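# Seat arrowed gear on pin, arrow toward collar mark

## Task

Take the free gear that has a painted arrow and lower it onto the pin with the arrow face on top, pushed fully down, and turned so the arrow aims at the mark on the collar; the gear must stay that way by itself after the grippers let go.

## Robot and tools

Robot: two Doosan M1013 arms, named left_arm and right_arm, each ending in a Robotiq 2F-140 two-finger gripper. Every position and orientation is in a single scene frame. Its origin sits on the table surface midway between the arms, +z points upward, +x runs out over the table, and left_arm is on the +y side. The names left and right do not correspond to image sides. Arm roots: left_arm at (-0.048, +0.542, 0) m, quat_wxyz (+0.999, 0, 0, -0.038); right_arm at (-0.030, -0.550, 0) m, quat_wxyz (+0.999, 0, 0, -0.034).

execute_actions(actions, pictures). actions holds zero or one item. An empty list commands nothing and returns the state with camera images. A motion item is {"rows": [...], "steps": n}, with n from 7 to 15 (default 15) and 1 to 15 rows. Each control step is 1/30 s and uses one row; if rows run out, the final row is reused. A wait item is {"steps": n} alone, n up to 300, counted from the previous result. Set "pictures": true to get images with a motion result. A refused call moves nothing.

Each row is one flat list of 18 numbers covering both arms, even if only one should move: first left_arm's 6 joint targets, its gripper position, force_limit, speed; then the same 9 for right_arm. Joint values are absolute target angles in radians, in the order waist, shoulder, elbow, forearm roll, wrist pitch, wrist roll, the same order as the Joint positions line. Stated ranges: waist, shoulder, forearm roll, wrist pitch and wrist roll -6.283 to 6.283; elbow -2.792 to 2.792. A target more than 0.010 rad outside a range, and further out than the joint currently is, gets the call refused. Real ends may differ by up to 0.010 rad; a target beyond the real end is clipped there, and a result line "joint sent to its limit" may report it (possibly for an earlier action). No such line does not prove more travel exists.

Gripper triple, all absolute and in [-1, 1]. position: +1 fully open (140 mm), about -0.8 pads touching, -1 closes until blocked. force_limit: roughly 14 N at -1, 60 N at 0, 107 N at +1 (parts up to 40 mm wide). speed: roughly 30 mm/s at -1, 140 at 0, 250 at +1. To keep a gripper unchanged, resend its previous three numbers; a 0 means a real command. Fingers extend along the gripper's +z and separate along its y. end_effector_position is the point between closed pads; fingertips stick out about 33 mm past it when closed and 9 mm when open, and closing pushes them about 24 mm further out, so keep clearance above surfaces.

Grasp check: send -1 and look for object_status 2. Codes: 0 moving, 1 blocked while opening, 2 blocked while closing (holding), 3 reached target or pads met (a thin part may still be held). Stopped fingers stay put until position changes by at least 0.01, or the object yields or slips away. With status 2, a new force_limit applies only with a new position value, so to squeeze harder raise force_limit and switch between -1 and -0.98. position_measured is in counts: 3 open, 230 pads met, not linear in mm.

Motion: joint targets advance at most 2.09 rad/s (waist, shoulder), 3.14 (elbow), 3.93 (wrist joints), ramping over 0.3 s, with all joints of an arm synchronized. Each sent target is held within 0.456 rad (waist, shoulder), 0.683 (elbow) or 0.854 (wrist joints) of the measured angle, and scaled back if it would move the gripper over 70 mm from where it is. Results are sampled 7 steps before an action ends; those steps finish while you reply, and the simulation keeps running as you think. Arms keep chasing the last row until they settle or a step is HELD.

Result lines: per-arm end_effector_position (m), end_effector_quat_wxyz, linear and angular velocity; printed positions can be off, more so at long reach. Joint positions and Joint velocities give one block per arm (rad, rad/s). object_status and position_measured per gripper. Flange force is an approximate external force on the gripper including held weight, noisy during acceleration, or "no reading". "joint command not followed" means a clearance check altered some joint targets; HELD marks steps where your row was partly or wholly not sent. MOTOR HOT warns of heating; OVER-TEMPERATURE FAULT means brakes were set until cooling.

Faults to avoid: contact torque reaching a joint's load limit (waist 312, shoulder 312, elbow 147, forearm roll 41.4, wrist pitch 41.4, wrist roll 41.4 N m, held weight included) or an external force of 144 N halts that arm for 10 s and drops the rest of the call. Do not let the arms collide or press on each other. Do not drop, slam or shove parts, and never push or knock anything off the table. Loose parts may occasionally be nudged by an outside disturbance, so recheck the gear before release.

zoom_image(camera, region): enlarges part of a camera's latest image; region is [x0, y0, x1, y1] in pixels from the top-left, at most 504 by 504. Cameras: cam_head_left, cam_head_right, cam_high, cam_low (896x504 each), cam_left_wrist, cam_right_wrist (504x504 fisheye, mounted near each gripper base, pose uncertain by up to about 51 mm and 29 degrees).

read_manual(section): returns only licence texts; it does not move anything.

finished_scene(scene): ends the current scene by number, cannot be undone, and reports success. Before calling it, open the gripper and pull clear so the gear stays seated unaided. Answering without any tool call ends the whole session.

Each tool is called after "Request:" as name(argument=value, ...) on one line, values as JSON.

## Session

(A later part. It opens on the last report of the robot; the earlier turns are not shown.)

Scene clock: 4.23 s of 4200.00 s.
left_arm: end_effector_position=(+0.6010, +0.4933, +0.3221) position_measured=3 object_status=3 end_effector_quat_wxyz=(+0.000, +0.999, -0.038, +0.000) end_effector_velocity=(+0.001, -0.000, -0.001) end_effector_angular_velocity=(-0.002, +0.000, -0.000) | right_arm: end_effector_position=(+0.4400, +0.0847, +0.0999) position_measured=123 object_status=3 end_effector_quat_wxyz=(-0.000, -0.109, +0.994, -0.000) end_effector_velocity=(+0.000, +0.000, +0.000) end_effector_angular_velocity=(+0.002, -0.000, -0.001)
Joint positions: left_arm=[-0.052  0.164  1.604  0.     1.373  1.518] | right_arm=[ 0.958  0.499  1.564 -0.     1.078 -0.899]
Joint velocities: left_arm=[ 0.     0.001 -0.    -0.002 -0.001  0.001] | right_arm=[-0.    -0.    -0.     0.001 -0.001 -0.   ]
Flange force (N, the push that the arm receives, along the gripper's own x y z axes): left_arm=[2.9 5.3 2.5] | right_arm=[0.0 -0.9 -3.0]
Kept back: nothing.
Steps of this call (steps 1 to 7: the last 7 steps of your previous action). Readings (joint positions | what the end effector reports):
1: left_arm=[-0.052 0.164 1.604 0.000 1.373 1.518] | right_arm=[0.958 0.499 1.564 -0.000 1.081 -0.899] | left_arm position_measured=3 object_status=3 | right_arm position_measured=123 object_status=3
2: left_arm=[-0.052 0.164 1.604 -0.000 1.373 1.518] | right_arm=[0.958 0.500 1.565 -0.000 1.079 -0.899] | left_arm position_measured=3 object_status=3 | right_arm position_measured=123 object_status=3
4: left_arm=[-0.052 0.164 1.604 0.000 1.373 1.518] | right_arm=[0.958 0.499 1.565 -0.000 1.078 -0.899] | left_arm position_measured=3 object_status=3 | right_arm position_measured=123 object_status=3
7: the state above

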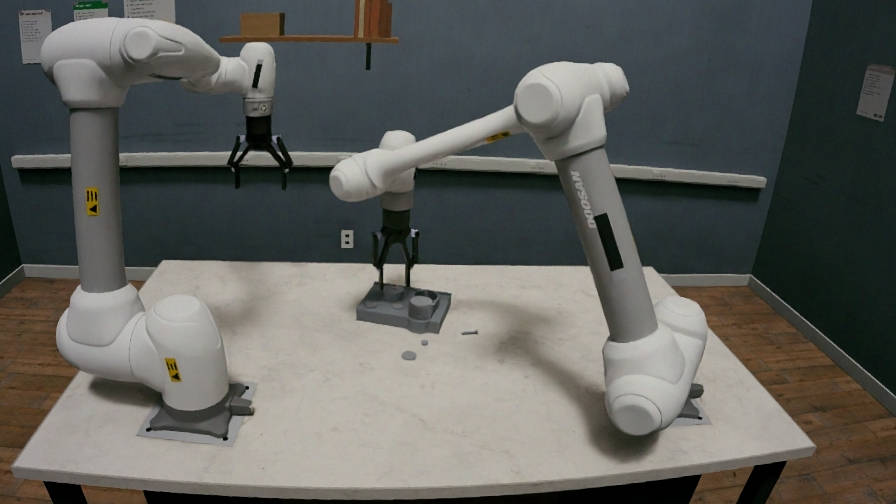

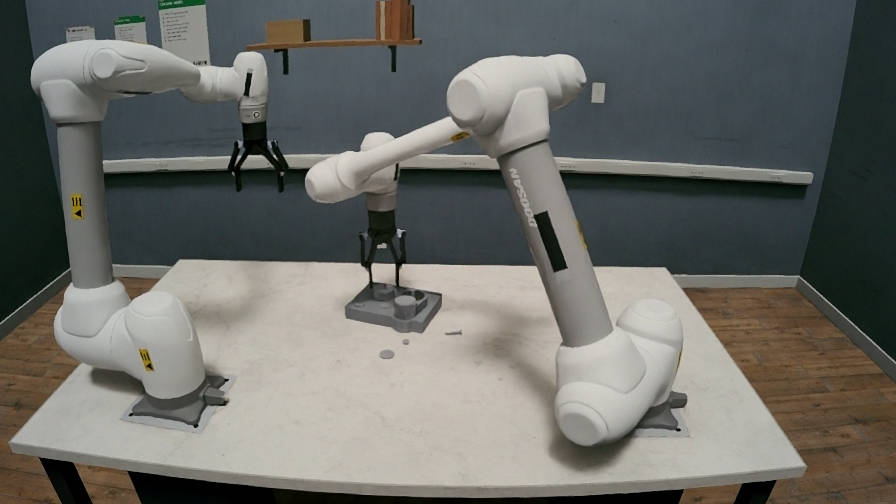

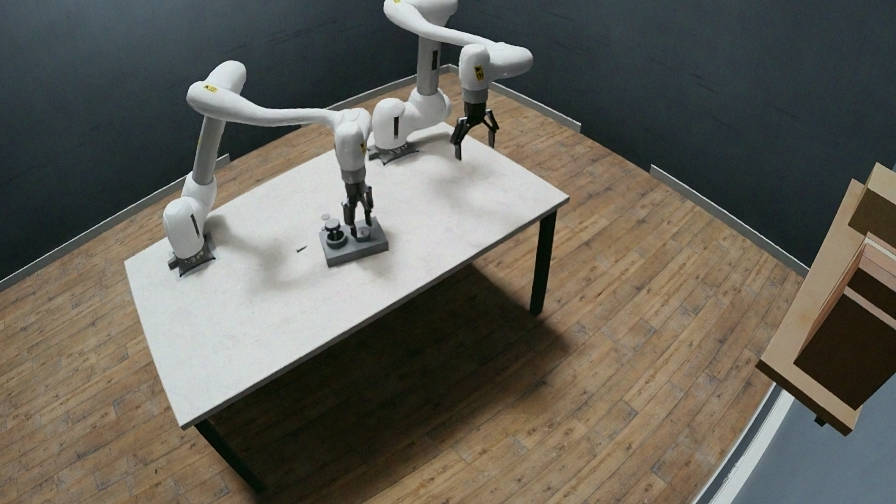

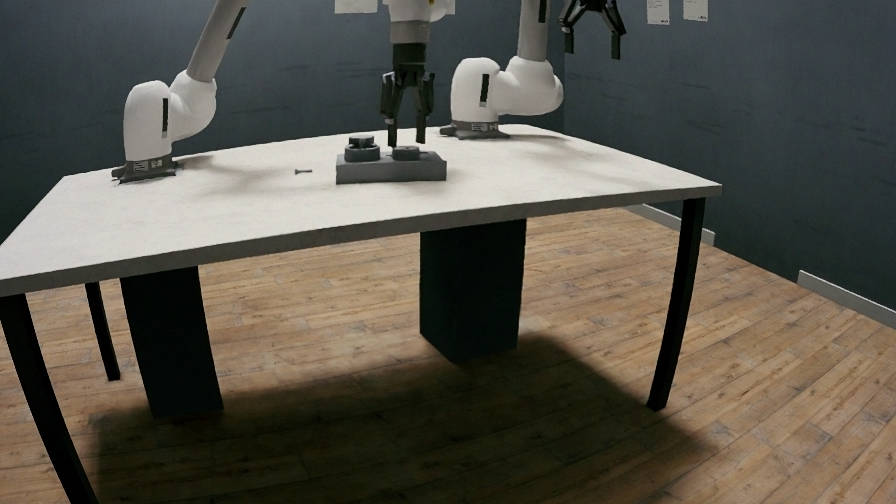

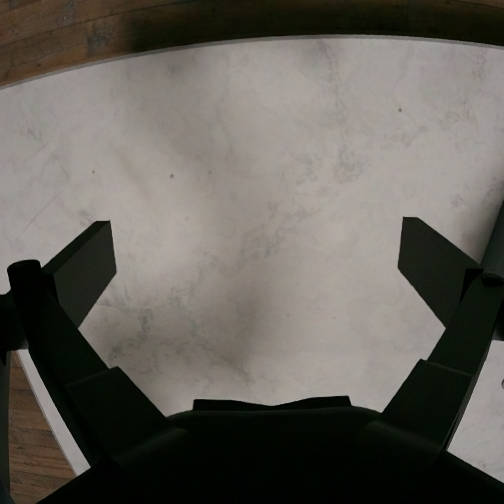

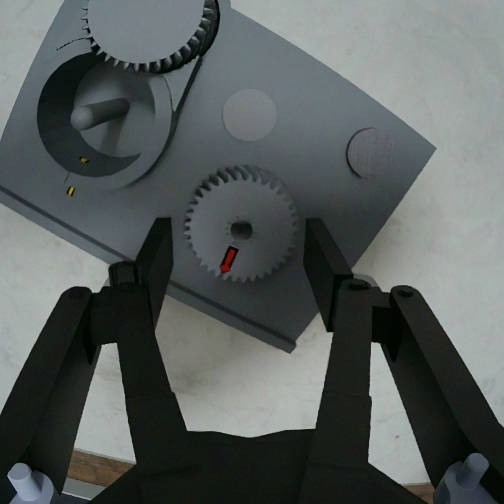

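Request:
execute_actions(actions=[{"rows":[[-0.052,0.164,1.604,0,1.373,1.518,1,0,0,0.9622,0.4966,1.5685,0,1.0765,-1.0,0.05,0,1],[-0.052,0.164,1.604,0,1.373,1.518,1,0,0,0.9622,0.4966,1.5685,0,1.0765,-1.0,0.05,0,1],[-0.052,0.164,1.604,0,1.373,1.518,1,0,0,0.9622,0.4966,1.5685,0,1.0765,-1.0,0.05,0,1],[-0.052,0.164,1.604,0,1.373,1.518,1,0,0,0.9622,0.509,1.5811,0,1.0515,-1.0,0.05,0,1]],"steps":11}])

Request:
execute_actions(actions=[{"rows":[[-0.052,0.164,1.604,0,1.373,1.518,1,0,0,0.9622,0.509,1.5811,0,1.0515,-1.0,-1,-0.5,-0.7]],"steps":14}])

Request:
execute_actions(actions=[])

Request:
zoom_image(camera="cam_right_wrist", region=[160, 170, 320, 330])

Scene clock: 4.80 s of 4200.00 s.
left_arm: end_effector_position=(+0.6010, +0.4933, +0.3221) position_measured=3 object_status=3 end_effector_quat_wxyz=(+0.000, +0.999, -0.038, +0.000) end_effector_velocity=(-0.000, +0.000, -0.001) end_effector_angular_velocity=(+0.001, +0.002, -0.000) | right_arm: end_effector_position=(+0.4379, +0.0853, +0.1000) position_measured=123 object_status=3 end_effector_quat_wxyz=(+0.000, -0.142, +0.990, +0.000) end_effector_velocity=(-0.040, +0.001, -0.016) end_effector_angular_velocity=(-0.014, +0.011, +0.937)
Joint positions: left_arm=[-0.052  0.164  1.604  0.     1.373  1.518] | right_arm=[ 0.96   0.498  1.567  0.     1.077 -0.963]
Joint velocities: left_arm=[-0.001  0.001  0.001  0.001  0.001 -0.   ] | right_arm=[ 0.04  -0.011  0.051  0.    -0.022 -0.896]
Flange force (N, the push that the arm receives, along the gripper's own x y z axes): left_arm=[2.7 4.6 1.8] | right_arm=[2.6 -3.0 -3.6]
Steps of this call (steps 1 to 13: the robot went on to your last target; steps 14 to 17: the first 4 steps of this action). Readings (joint positions | what the end effector reports):
14: left_arm=[-0.052 0.164 1.604 -0.000 1.373 1.518] | right_arm=[0.958 0.499 1.564 0.000 1.078 -0.900] | left_arm position_measured=3 object_status=3 | right_arm position_measured=123 object_status=3
15: left_arm=[-0.052 0.164 1.604 0.000 1.373 1.518] | right_arm=[0.958 0.499 1.564 0.000 1.078 -0.908] | left_arm position_measured=3 object_status=3 | right_arm position_measured=123 object_status=3
17: the state above

Scene clock: 5.27 s of 4200.00 s.
left_arm: end_effector_position=(+0.6010, +0.4933, +0.3221) position_measured=3 object_status=3 end_effector_quat_wxyz=(+0.000, +0.999, -0.038, +0.000) end_effector_velocity=(-0.000, +0.000, +0.000) end_effector_angular_velocity=(-0.000, -0.000, +0.001) | right_arm: end_effector_position=(+0.4362, +0.0854, +0.0840) position_measured=138 object_status=0 end_effector_quat_wxyz=(+0.000, -0.161, +0.987, +0.000) end_effector_velocity=(+0.001, -0.001, -0.000) end_effector_angular_velocity=(+0.000, -0.001, -0.001)
Joint positions: left_arm=[-0.052  0.164  1.604  0.     1.373  1.518] | right_arm=[ 0.962  0.509  1.581  0.     1.051 -1.   ]
Joint velocities: left_arm=[ 0.001 -0.001  0.001 -0.    -0.    -0.   ] | right_arm=[-0.002  0.     0.    -0.    -0.001 -0.   ]
Flange force (N, the push that the arm receives, along the gripper's own x y z axes): left_arm=[1.5 4.5 2.1] | right_arm=[5.0 -2.2 -12.3]
Steps of this call (steps 1 to 7: the last 7 steps of your previous action; steps 8 to 14: the first 7 steps of this action). Readings (joint positions | what the end effector reports):
8: left_arm=[-0.052 0.164 1.604 0.000 1.373 1.518] | right_arm=[0.962 0.509 1.581 0.000 1.052 -1.000] | left_arm position_measured=3 object_status=3 | right_arm position_measured=123 object_status=0
9: left_arm=[-0.052 0.164 1.604 -0.000 1.373 1.518] | right_arm=[0.962 0.509 1.581 0.000 1.052 -1.000] | left_arm position_measured=3 object_status=3 | right_arm position_measured=124 object_status=0
11: left_arm=[-0.052 0.164 1.604 0.000 1.373 1.518] | right_arm=[0.962 0.509 1.581 0.000 1.051 -1.000] | left_arm position_measured=3 object_status=3 | right_arm position_measured=131 object_status=0
14: the state above

Scene clock: 5.50 s of 4200.00 s.
left_arm: end_effector_position=(+0.6010, +0.4933, +0.3221) position_measured=3 object_status=3 end_effector_quat_wxyz=(+0.000, +0.999, -0.038, +0.000) end_effector_velocity=(+0.001, -0.000, -0.000) end_effector_angular_velocity=(-0.001, -0.000, -0.001) | right_arm: end_effector_position=(+0.4362, +0.0854, +0.0840) position_measured=138 object_status=2 end_effector_quat_wxyz=(+0.000, -0.161, +0.987, +0.000) end_effector_velocity=(+0.000, +0.001, +0.000) end_effector_angular_velocity=(+0.001, -0.001, +0.000)
Joint positions: left_arm=[-0.052  0.164  1.604  0.     1.373  1.518] | right_arm=[ 0.962  0.509  1.581  0.     1.051 -1.   ]
Joint velocities: left_arm=[-0.     0.001 -0.001 -0.001 -0.001  0.001] | right_arm=[ 0.     0.    -0.001 -0.    -0.001 -0.   ]
Flange force (N, the push that the arm receives, along the gripper's own x y z axes): left_arm=[4.1 5.8 1.8] | right_arm=[5.3 -2.7 -13.2]
Kept back: nothing.
Steps of this call (steps 1 to 7: the last 7 steps of your previous action). Readings (joint positions | what the end effector reports):
1: left_arm=[-0.052 0.164 1.604 0.000 1.373 1.518] | right_arm=[0.962 0.509 1.581 0.000 1.051 -1.000] | left_arm position_measured=3 object_status=3 | right_arm position_measured=138 object_status=0
2: left_arm=[-0.052 0.164 1.604 0.000 1.373 1.518] | right_arm=[0.962 0.509 1.581 0.000 1.051 -1.000] | left_arm position_measured=3 object_status=3 | right_arm position_measured=138 object_status=0
4: left_arm=[-0.052 0.164 1.604 0.000 1.373 1.518] | right_arm=[0.962 0.509 1.581 0.000 1.051 -1.000] | left_arm position_measured=3 object_status=3 | right_arm position_measured=138 object_status=0
7: the state above

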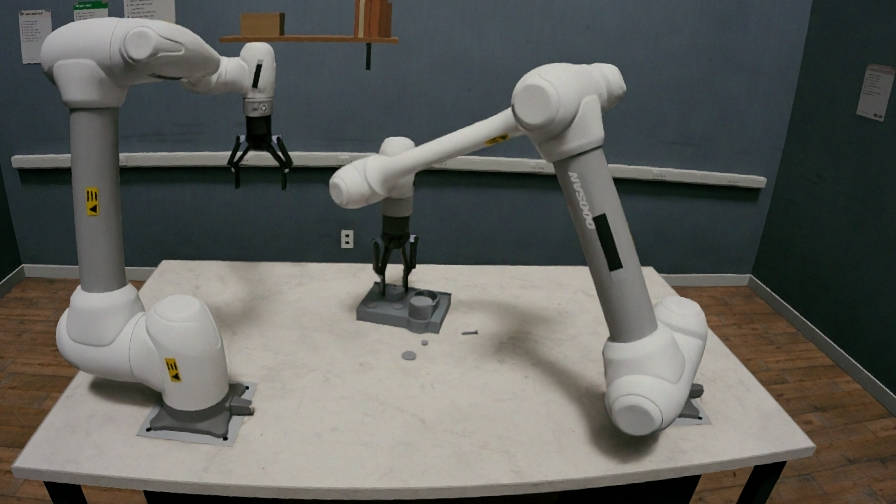

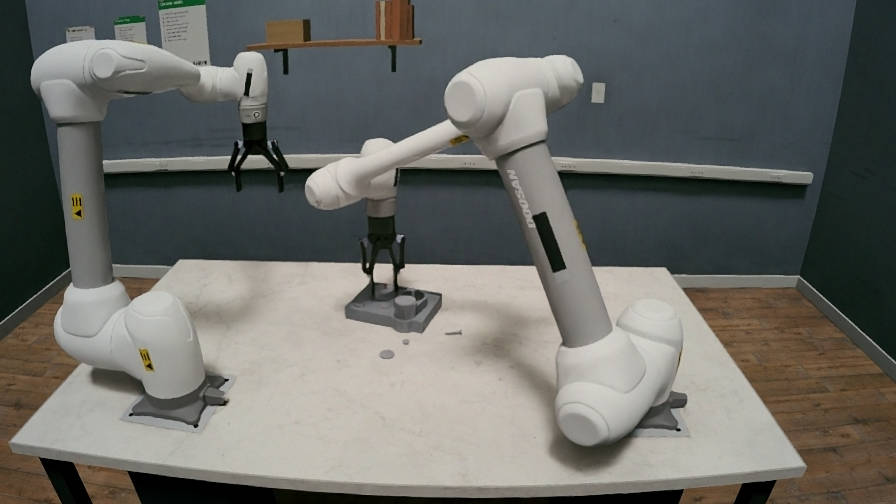

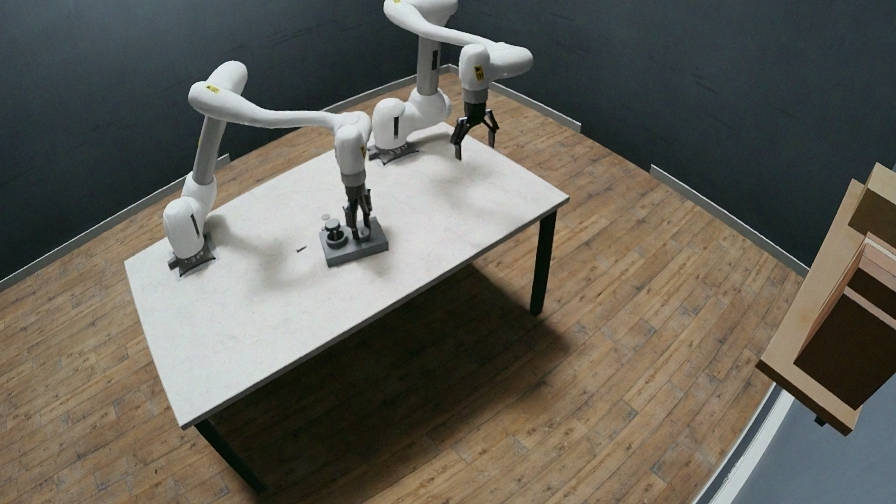

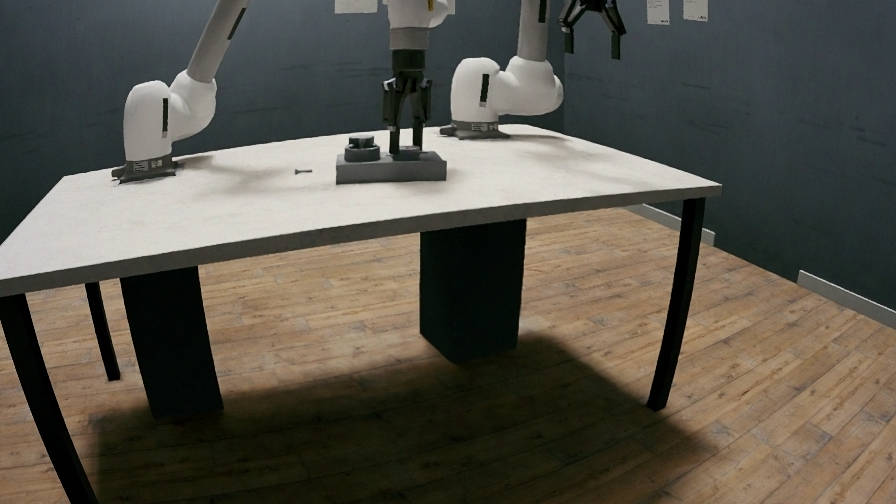

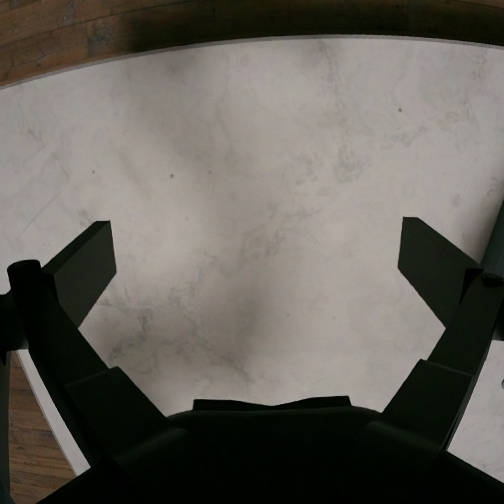

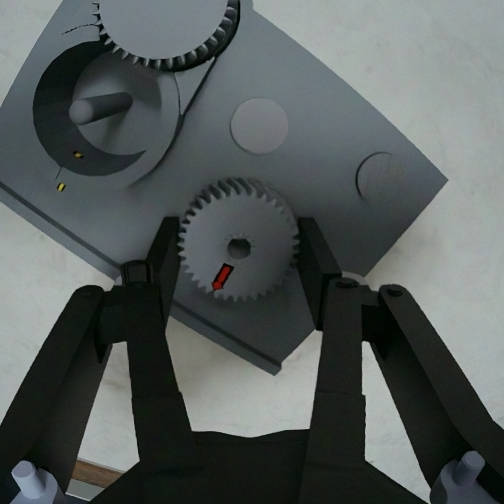

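Region (160, 170, 320, 330) of cam_right_wrist's 504x504 image, scaled by 3.150, with more detail than that image has.

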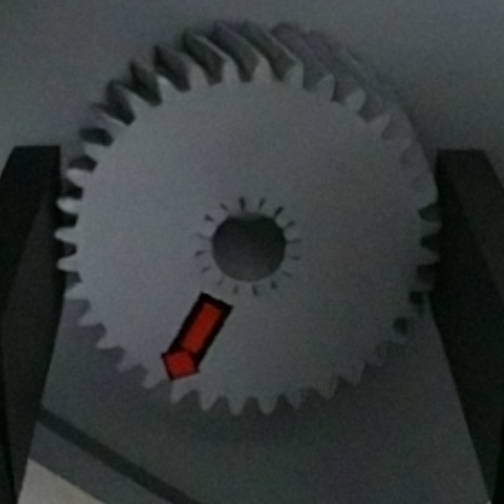

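Request:
execute_actions(actions=[{"rows":[[-0.052,0.164,1.604,0,1.373,1.518,1,0,0,0.9622,0.4605,1.525,0,1.156,-1.0,-1,-0.5,-0.7]],"steps":8}])

Request:
execute_actions(actions=[{"rows":[[-0.052,0.164,1.604,0,1.373,1.518,1,0,0,0.9339,0.3165,1.7365,0,1.0886,0.1,-1,-0.5,-0.7]],"steps":15}])

Request:
execute_actions(actions=[{"rows":[[-0.052,0.164,1.604,0,1.373,1.518,1,0,0,0.9339,0.3282,1.7506,0,1.0628,0.1,-1,-0.5,-0.7]],"steps":9}])

Request:
execute_actions(actions=[{"rows":[[-0.052,0.164,1.604,0,1.373,1.518,1,0,0,0.9339,0.329,1.7515,0,1.0611,0.1,-1,-0.5,-0.7],[-0.052,0.164,1.604,0,1.373,1.518,1,0,0,0.9339,0.3298,1.7525,0,1.0593,0.09,-1,-0.5,-0.7],[-0.052,0.164,1.604,0,1.373,1.518,1,0,0,0.9339,0.3306,1.7534,0,1.0576,0.085,-1,-0.5,-0.7],[-0.052,0.164,1.604,0,1.373,1.518,1,0,0,0.9339,0.3314,1.7543,0,1.0559,0.078,-1,-0.5,-0.7]],"steps":15}], pictures=true)

Scene clock: 6.03 s of 4200.00 s.
left_arm: end_effector_position=(+0.6010, +0.4933, +0.3221) position_measured=3 object_status=3 end_effector_quat_wxyz=(+0.000, +0.999, -0.038, +0.000) end_effector_velocity=(-0.000, -0.001, -0.002) end_effector_angular_velocity=(+0.001, +0.003, -0.001) | right_arm: end_effector_position=(+0.4362, +0.0853, +0.0842) position_measured=138 object_status=2 end_effector_quat_wxyz=(+0.000, -0.161, +0.987, +0.000) end_effector_velocity=(-0.003, -0.003, +0.032) end_effector_angular_velocity=(-0.010, +0.007, +0.001)
Joint positions: left_arm=[-0.052  0.164  1.604  0.     1.373  1.518] | right_arm=[ 0.962  0.509  1.581 -0.     1.052 -1.   ]
Joint velocities: left_arm=[-0.002  0.002  0.001  0.     0.    -0.001] | right_arm=[ 0.    -0.026 -0.023 -0.001  0.061 -0.   ]
Flange force (N, the push that the arm receives, along the gripper's own x y z axes): left_arm=[4.1 6.2 2.6] | right_arm=[3.1 1.0 -13.1]
Steps of this call (steps 1 to 15: the robot went on to your last target; step 16: the first step of this action). Readings (joint positions | what the end effector reports):
16: the state above

Scene clock: 6.53 s of 4200.00 s.
left_arm: end_effector_position=(+0.6010, +0.4933, +0.3221) position_measured=3 object_status=3 end_effector_quat_wxyz=(+0.000, +0.999, -0.038, +0.000) end_effector_velocity=(+0.001, +0.001, -0.000) end_effector_angular_velocity=(+0.001, +0.000, +0.001) | right_arm: end_effector_position=(+0.4176, +0.0483, +0.1487) position_measured=138 object_status=2 end_effector_quat_wxyz=(+0.001, +0.025, +1.000, +0.001) end_effector_velocity=(-0.149, -0.287, +0.010) end_effector_angular_velocity=(-0.019, +0.022, -3.097)
Joint positions: left_arm=[-0.052  0.164  1.604  0.     1.373  1.518] | right_arm=[ 0.951  0.401  1.617  0.     1.121 -0.639]
Joint velocities: left_arm=[ 0.001  0.001 -0.001  0.001  0.    -0.   ] | right_arm=[-0.09  -0.458  0.658  0.    -0.171  3.006]
Flange force (N, the push that the arm receives, along the gripper's own x y z axes): left_arm=[2.1 5.0 1.5] | right_arm=[-0.8 -2.9 4.2]
Steps of this call (steps 1 to 7: the last 7 steps of your previous action; steps 8 to 15: the first 8 steps of this action). Readings (joint positions | what the end effector reports):
8: left_arm=[-0.052 0.164 1.604 0.000 1.373 1.518] | right_arm=[0.962 0.461 1.525 0.000 1.156 -1.000] | left_arm position_measured=3 object_status=3 | right_arm position_measured=138 object_status=2
9: left_arm=[-0.052 0.164 1.604 0.000 1.373 1.518] | right_arm=[0.962 0.459 1.528 0.000 1.154 -0.991] | left_arm position_measured=3 object_status=3 | right_arm position_measured=138 object_status=2
11: left_arm=[-0.052 0.164 1.604 0.000 1.373 1.518] | right_arm=[0.960 0.449 1.545 0.000 1.146 -0.932] | left_arm position_measured=3 object_status=3 | right_arm position_measured=138 object_status=2
15: the state above

Scene clock: 6.83 s of 4200.00 s.
left_arm: end_effector_position=(+0.6010, +0.4933, +0.3221) position_measured=3 object_status=3 end_effector_quat_wxyz=(+0.000, +0.999, -0.038, +0.000) end_effector_velocity=(-0.000, -0.001, +0.001) end_effector_angular_velocity=(-0.001, -0.001, -0.001) | right_arm: end_effector_position=(+0.3899, -0.0030, +0.1475) position_measured=138 object_status=2 end_effector_quat_wxyz=(-0.000, +0.384, +0.923, -0.000) end_effector_velocity=(-0.036, -0.055, -0.137) end_effector_angular_velocity=(-0.005, +0.003, -0.605)
Joint positions: left_arm=[-0.052  0.164  1.604  0.     1.373  1.518] | right_arm=[0.934 0.32  1.737 0.    1.086 0.084]
Joint velocities: left_arm=[-0.001 -0.    -0.    -0.001  0.    -0.   ] | right_arm=[-0.012  0.012  0.26  -0.    -0.265  0.593]
Flange force (N, the push that the arm receives, along the gripper's own x y z axes): left_arm=[3.9 4.7 2.0] | right_arm=[-1.9 3.2 1.1]
Steps of this call (steps 1 to 7: the last 7 steps of your previous action; steps 8 to 9: the first 2 steps of this action). Readings (joint positions | what the end effector reports):
8: left_arm=[-0.052 0.164 1.604 0.000 1.373 1.518] | right_arm=[0.935 0.321 1.730 0.000 1.090 0.057] | left_arm position_measured=3 object_status=3 | right_arm position_measured=138 object_status=2
9: the state above

Scene clock: 7.33 s of 4200.00 s.
left_arm: end_effector_position=(+0.6010, +0.4933, +0.3221) position_measured=3 object_status=3 end_effector_quat_wxyz=(+0.000, +0.999, -0.038, +0.000) end_effector_velocity=(-0.000, +0.000, +0.000) end_effector_angular_velocity=(+0.002, -0.000, -0.001) | right_arm: end_effector_position=(+0.3898, -0.0036, +0.1310) position_measured=138 object_status=2 end_effector_quat_wxyz=(+0.000, +0.382, +0.924, +0.000) end_effector_velocity=(-0.003, +0.001, -0.001) end_effector_angular_velocity=(-0.002, +0.002, +0.006)
Joint positions: left_arm=[-0.052  0.164  1.604  0.     1.373  1.518] | right_arm=[ 0.934  0.331  1.754 -0.     1.056  0.078]
Joint velocities: left_arm=[-0.    -0.001  0.     0.002  0.     0.   ] | right_arm=[ 0.004  0.     0.001  0.     0.001 -0.002]
Flange force (N, the push that the arm receives, along the gripper's own x y z axes): left_arm=[1.0 4.2 1.7] | right_arm=[-1.0 0.2 1.8]
Steps of this call (steps 1 to 7: the last 7 steps of your previous action; steps 8 to 15: the first 8 steps of this action). Readings (joint positions | what the end effector reports):
8: left_arm=[-0.052 0.164 1.604 -0.000 1.373 1.518] | right_arm=[0.934 0.328 1.751 -0.000 1.063 0.100] | left_arm position_measured=3 object_status=3 | right_arm position_measured=138 object_status=2
9: left_arm=[-0.052 0.164 1.604 -0.000 1.373 1.518] | right_arm=[0.934 0.329 1.751 -0.000 1.062 0.100] | left_arm position_measured=3 object_status=3 | right_arm position_measured=138 object_status=2
11: left_arm=[-0.052 0.164 1.604 0.000 1.373 1.518] | right_arm=[0.934 0.330 1.753 -0.000 1.059 0.088] | left_arm position_measured=3 object_status=3 | right_arm position_measured=138 object_status=2
15: the state above

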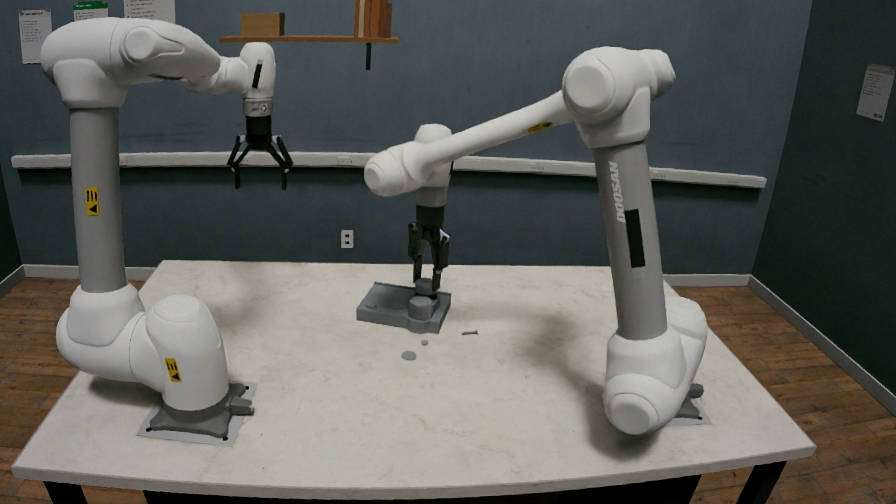

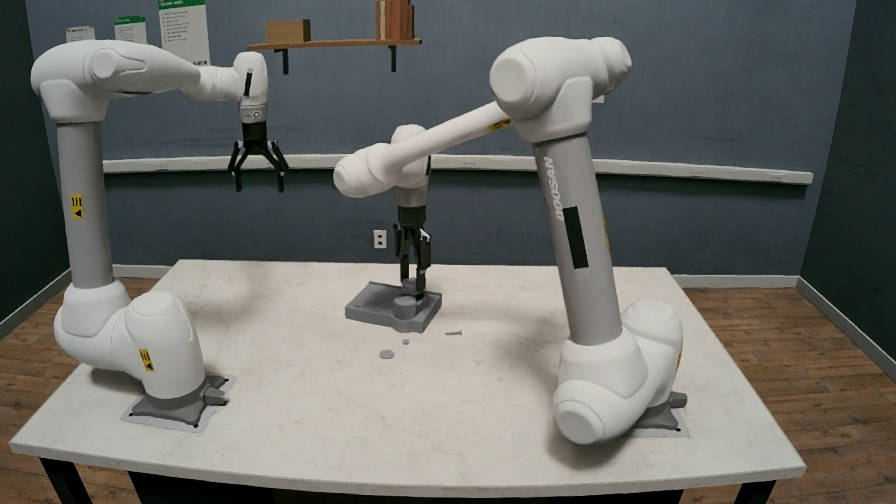

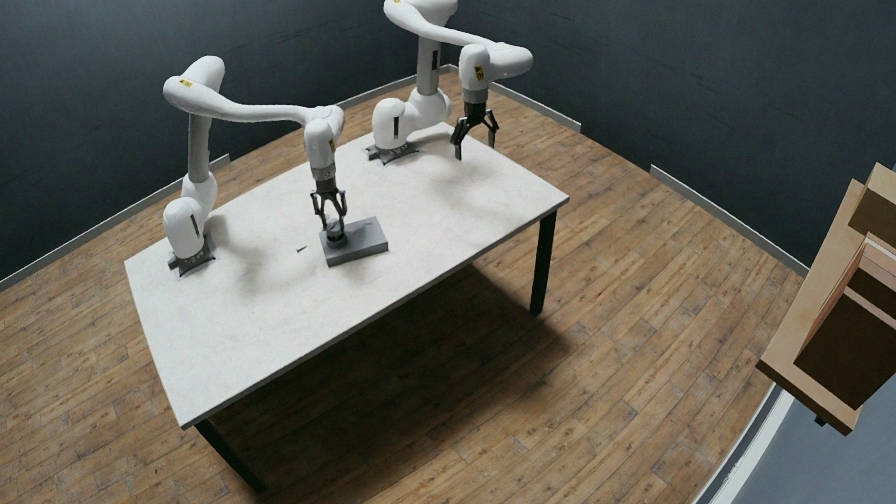

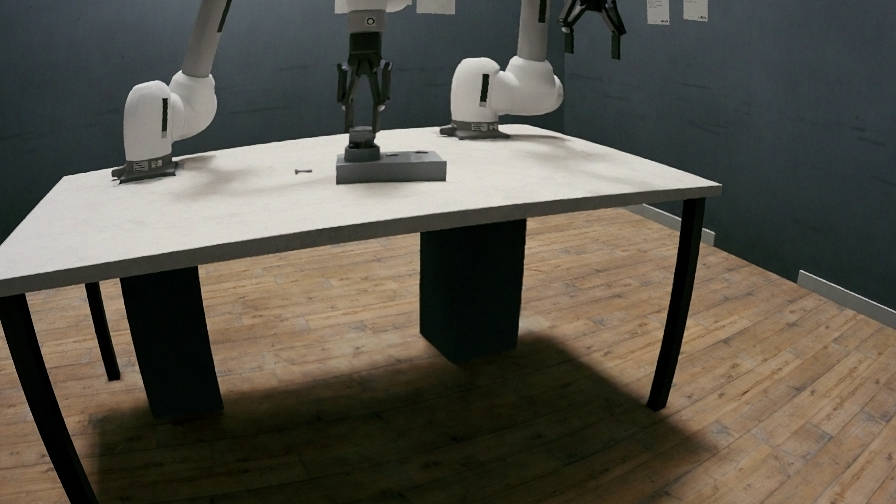

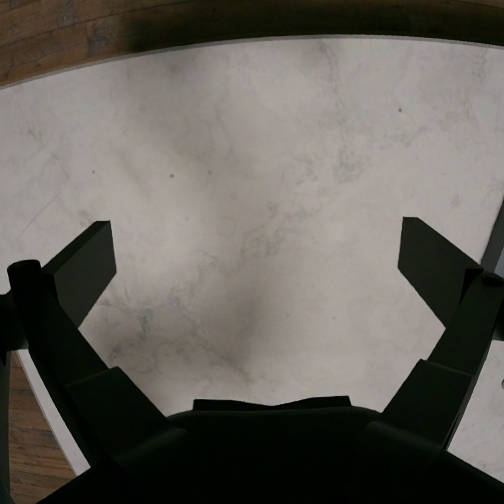

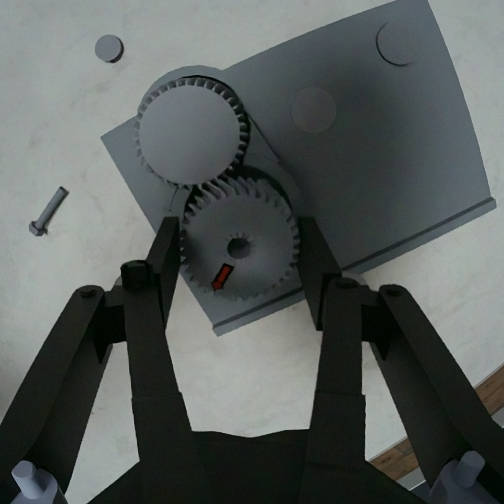

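Gripper x ≈ +q1 direction, y ≈ radial out.

Request:
execute_actions(actions=[{"rows":[[-0.052,0.164,1.604,0,1.373,1.518,1,0,0,0.9339,0.333,1.7561,0,1.0525,0.052,-1,-0.5,-0.7]],"steps":13}])

Scene clock: 7.77 s of 4200.00 s.
left_arm: end_effector_position=(+0.6010, +0.4933, +0.3221) position_measured=3 object_status=3 end_effector_quat_wxyz=(+0.000, +0.999, -0.038, +0.000) end_effector_velocity=(-0.000, -0.000, -0.001) end_effector_angular_velocity=(-0.001, +0.001, +0.001) | right_arm: end_effector_position=(+0.3897, -0.0036, +0.1290) position_measured=138 object_status=2 end_effector_quat_wxyz=(-0.000, +0.370, +0.929, +0.000) end_effector_velocity=(+0.001, +0.000, +0.000) end_effector_angular_velocity=(+0.002, -0.002, +0.002)
Joint positions: left_arm=[-0.052  0.164  1.604  0.     1.373  1.518] | right_arm=[0.934 0.333 1.756 0.    1.052 0.052]
Joint velocities: left_arm=[-0.     0.     0.001 -0.001 -0.    -0.001] | right_arm=[-0.    -0.    -0.    -0.    -0.002 -0.002]
Flange force (N, the push that the arm receives, along the gripper's own x y z axes): left_arm=[3.6 4.6 1.8] | right_arm=[-7.3 2.1 -3.3]
Steps of this call (steps 1 to 7: the last 7 steps of your previous action; steps 8 to 13: the first 6 steps of this action). Readings (joint positions | what the end effector reports):
8: left_arm=[-0.052 0.164 1.604 0.000 1.373 1.518] | right_arm=[0.934 0.331 1.754 0.000 1.056 0.078] | left_arm position_measured=3 object_status=3 | right_arm position_measured=138 object_status=2
9: left_arm=[-0.052 0.164 1.604 0.000 1.373 1.518] | right_arm=[0.934 0.332 1.755 0.000 1.055 0.070] | left_arm position_measured=3 object_status=3 | right_arm position_measured=138 object_status=2
11: left_arm=[-0.052 0.164 1.604 0.000 1.373 1.518] | right_arm=[0.934 0.333 1.756 0.000 1.053 0.053] | left_arm position_measured=3 object_status=3 | right_arm position_measured=138 object_status=2
13: the state above

Request:
execute_actions(actions=[{"rows":[[-0.052,0.164,1.604,0,1.373,1.518,1,0,0,0.933,0.3333,1.7557,0,1.0526,0.052,-1,-0.5,-0.7],[-0.052,0.164,1.604,0,1.373,1.518,1,0,0,0.933,0.3333,1.7557,0,1.0526,0.052,-1,-0.5,-0.7],[-0.052,0.164,1.604,0,1.373,1.518,1,0,0,0.933,0.335,1.7575,0,1.0491,0.026,-1,-0.5,-0.7]],"steps":15}], pictures=true)

Request:
zoom_image(camera="cam_right_wrist", region=[160, 150, 320, 310])

Scene clock: 8.33 s of 4200.00 s.
left_arm: end_effector_position=(+0.6010, +0.4933, +0.3221) position_measured=3 object_status=3 end_effector_quat_wxyz=(+0.000, +0.999, -0.038, +0.000) end_effector_velocity=(-0.000, -0.000, -0.001) end_effector_angular_velocity=(-0.000, +0.001, +0.000) | right_arm: end_effector_position=(+0.3904, -0.0039, +0.1270) position_measured=138 object_status=2 end_effector_quat_wxyz=(-0.000, +0.358, +0.934, -0.000) end_effector_velocity=(-0.000, -0.001, -0.001) end_effector_angular_velocity=(-0.000, +0.001, +0.000)
Joint positions: left_arm=[-0.052  0.164  1.604  0.     1.373  1.518] | right_arm=[0.933 0.335 1.757 0.    1.049 0.026]
Joint velocities: left_arm=[-0.     0.     0.001 -0.     0.    -0.001] | right_arm=[-0.001 -0.     0.002  0.    -0.001 -0.001]
Flange force (N, the push that the arm receives, along the gripper's own x y z axes): left_arm=[3.2 6.7 2.6] | right_arm=[-19.3 -7.1 -13.6]
Steps of this call (steps 1 to 7: the last 7 steps of your previous action; steps 8 to 9: the robot went on to your last target; steps 10 to 17: the first 8 steps of this action). Readings (joint positions | what the end effector reports):
10: left_arm=[-0.052 0.164 1.604 0.000 1.373 1.518] | right_arm=[0.934 0.333 1.756 0.000 1.052 0.052] | left_arm position_measured=3 object_status=3 | right_arm position_measured=138 object_status=2
11: left_arm=[-0.052 0.164 1.604 0.000 1.373 1.518] | right_arm=[0.933 0.333 1.756 0.000 1.052 0.052] | left_arm position_measured=3 object_status=3 | right_arm position_measured=138 object_status=2
13: left_arm=[-0.052 0.164 1.604 0.000 1.373 1.518] | right_arm=[0.933 0.334 1.756 0.000 1.052 0.044] | left_arm position_measured=3 object_status=3 | right_arm position_measured=138 object_status=2
17: the state above

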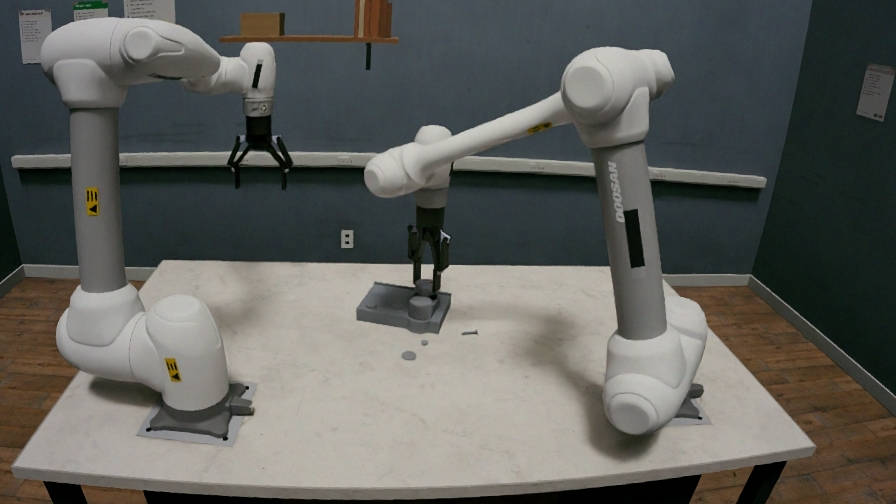

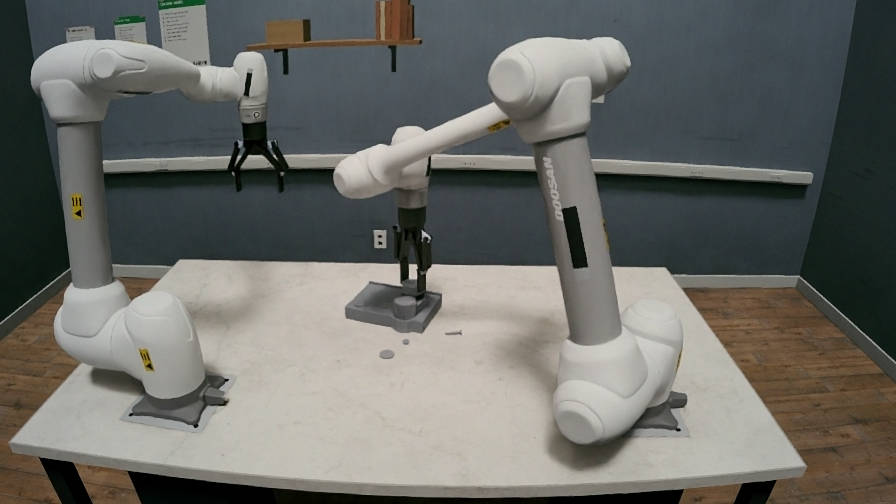

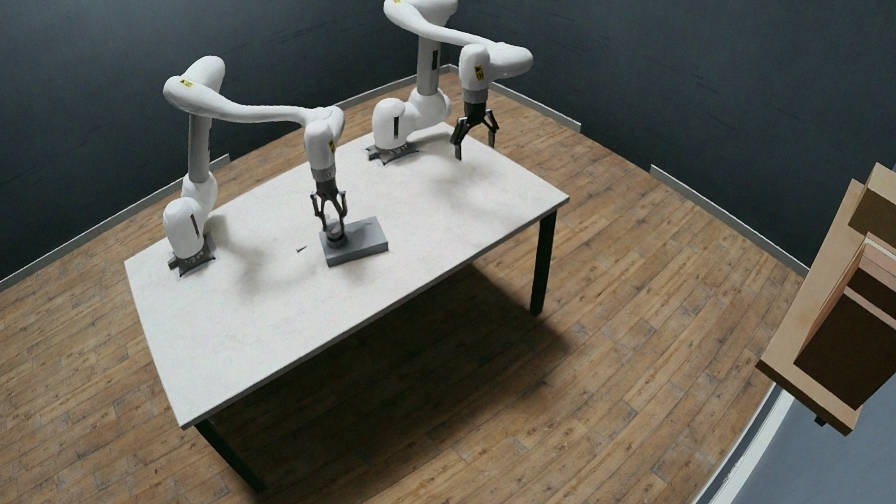

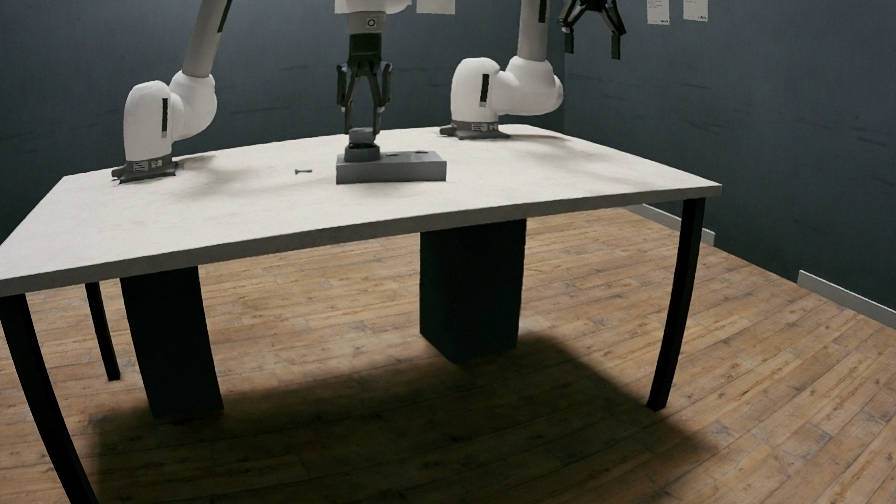

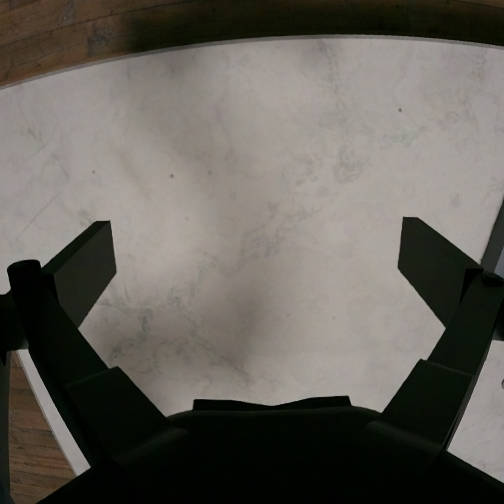

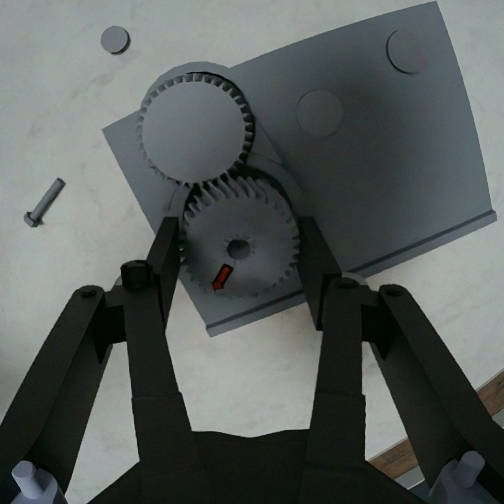

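Region (160, 150, 320, 310) of cam_right_wrist's 504x504 image, scaled by 3.150, with more detail than that image has.

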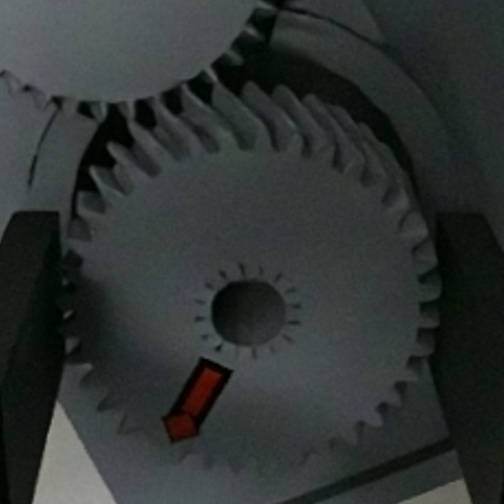

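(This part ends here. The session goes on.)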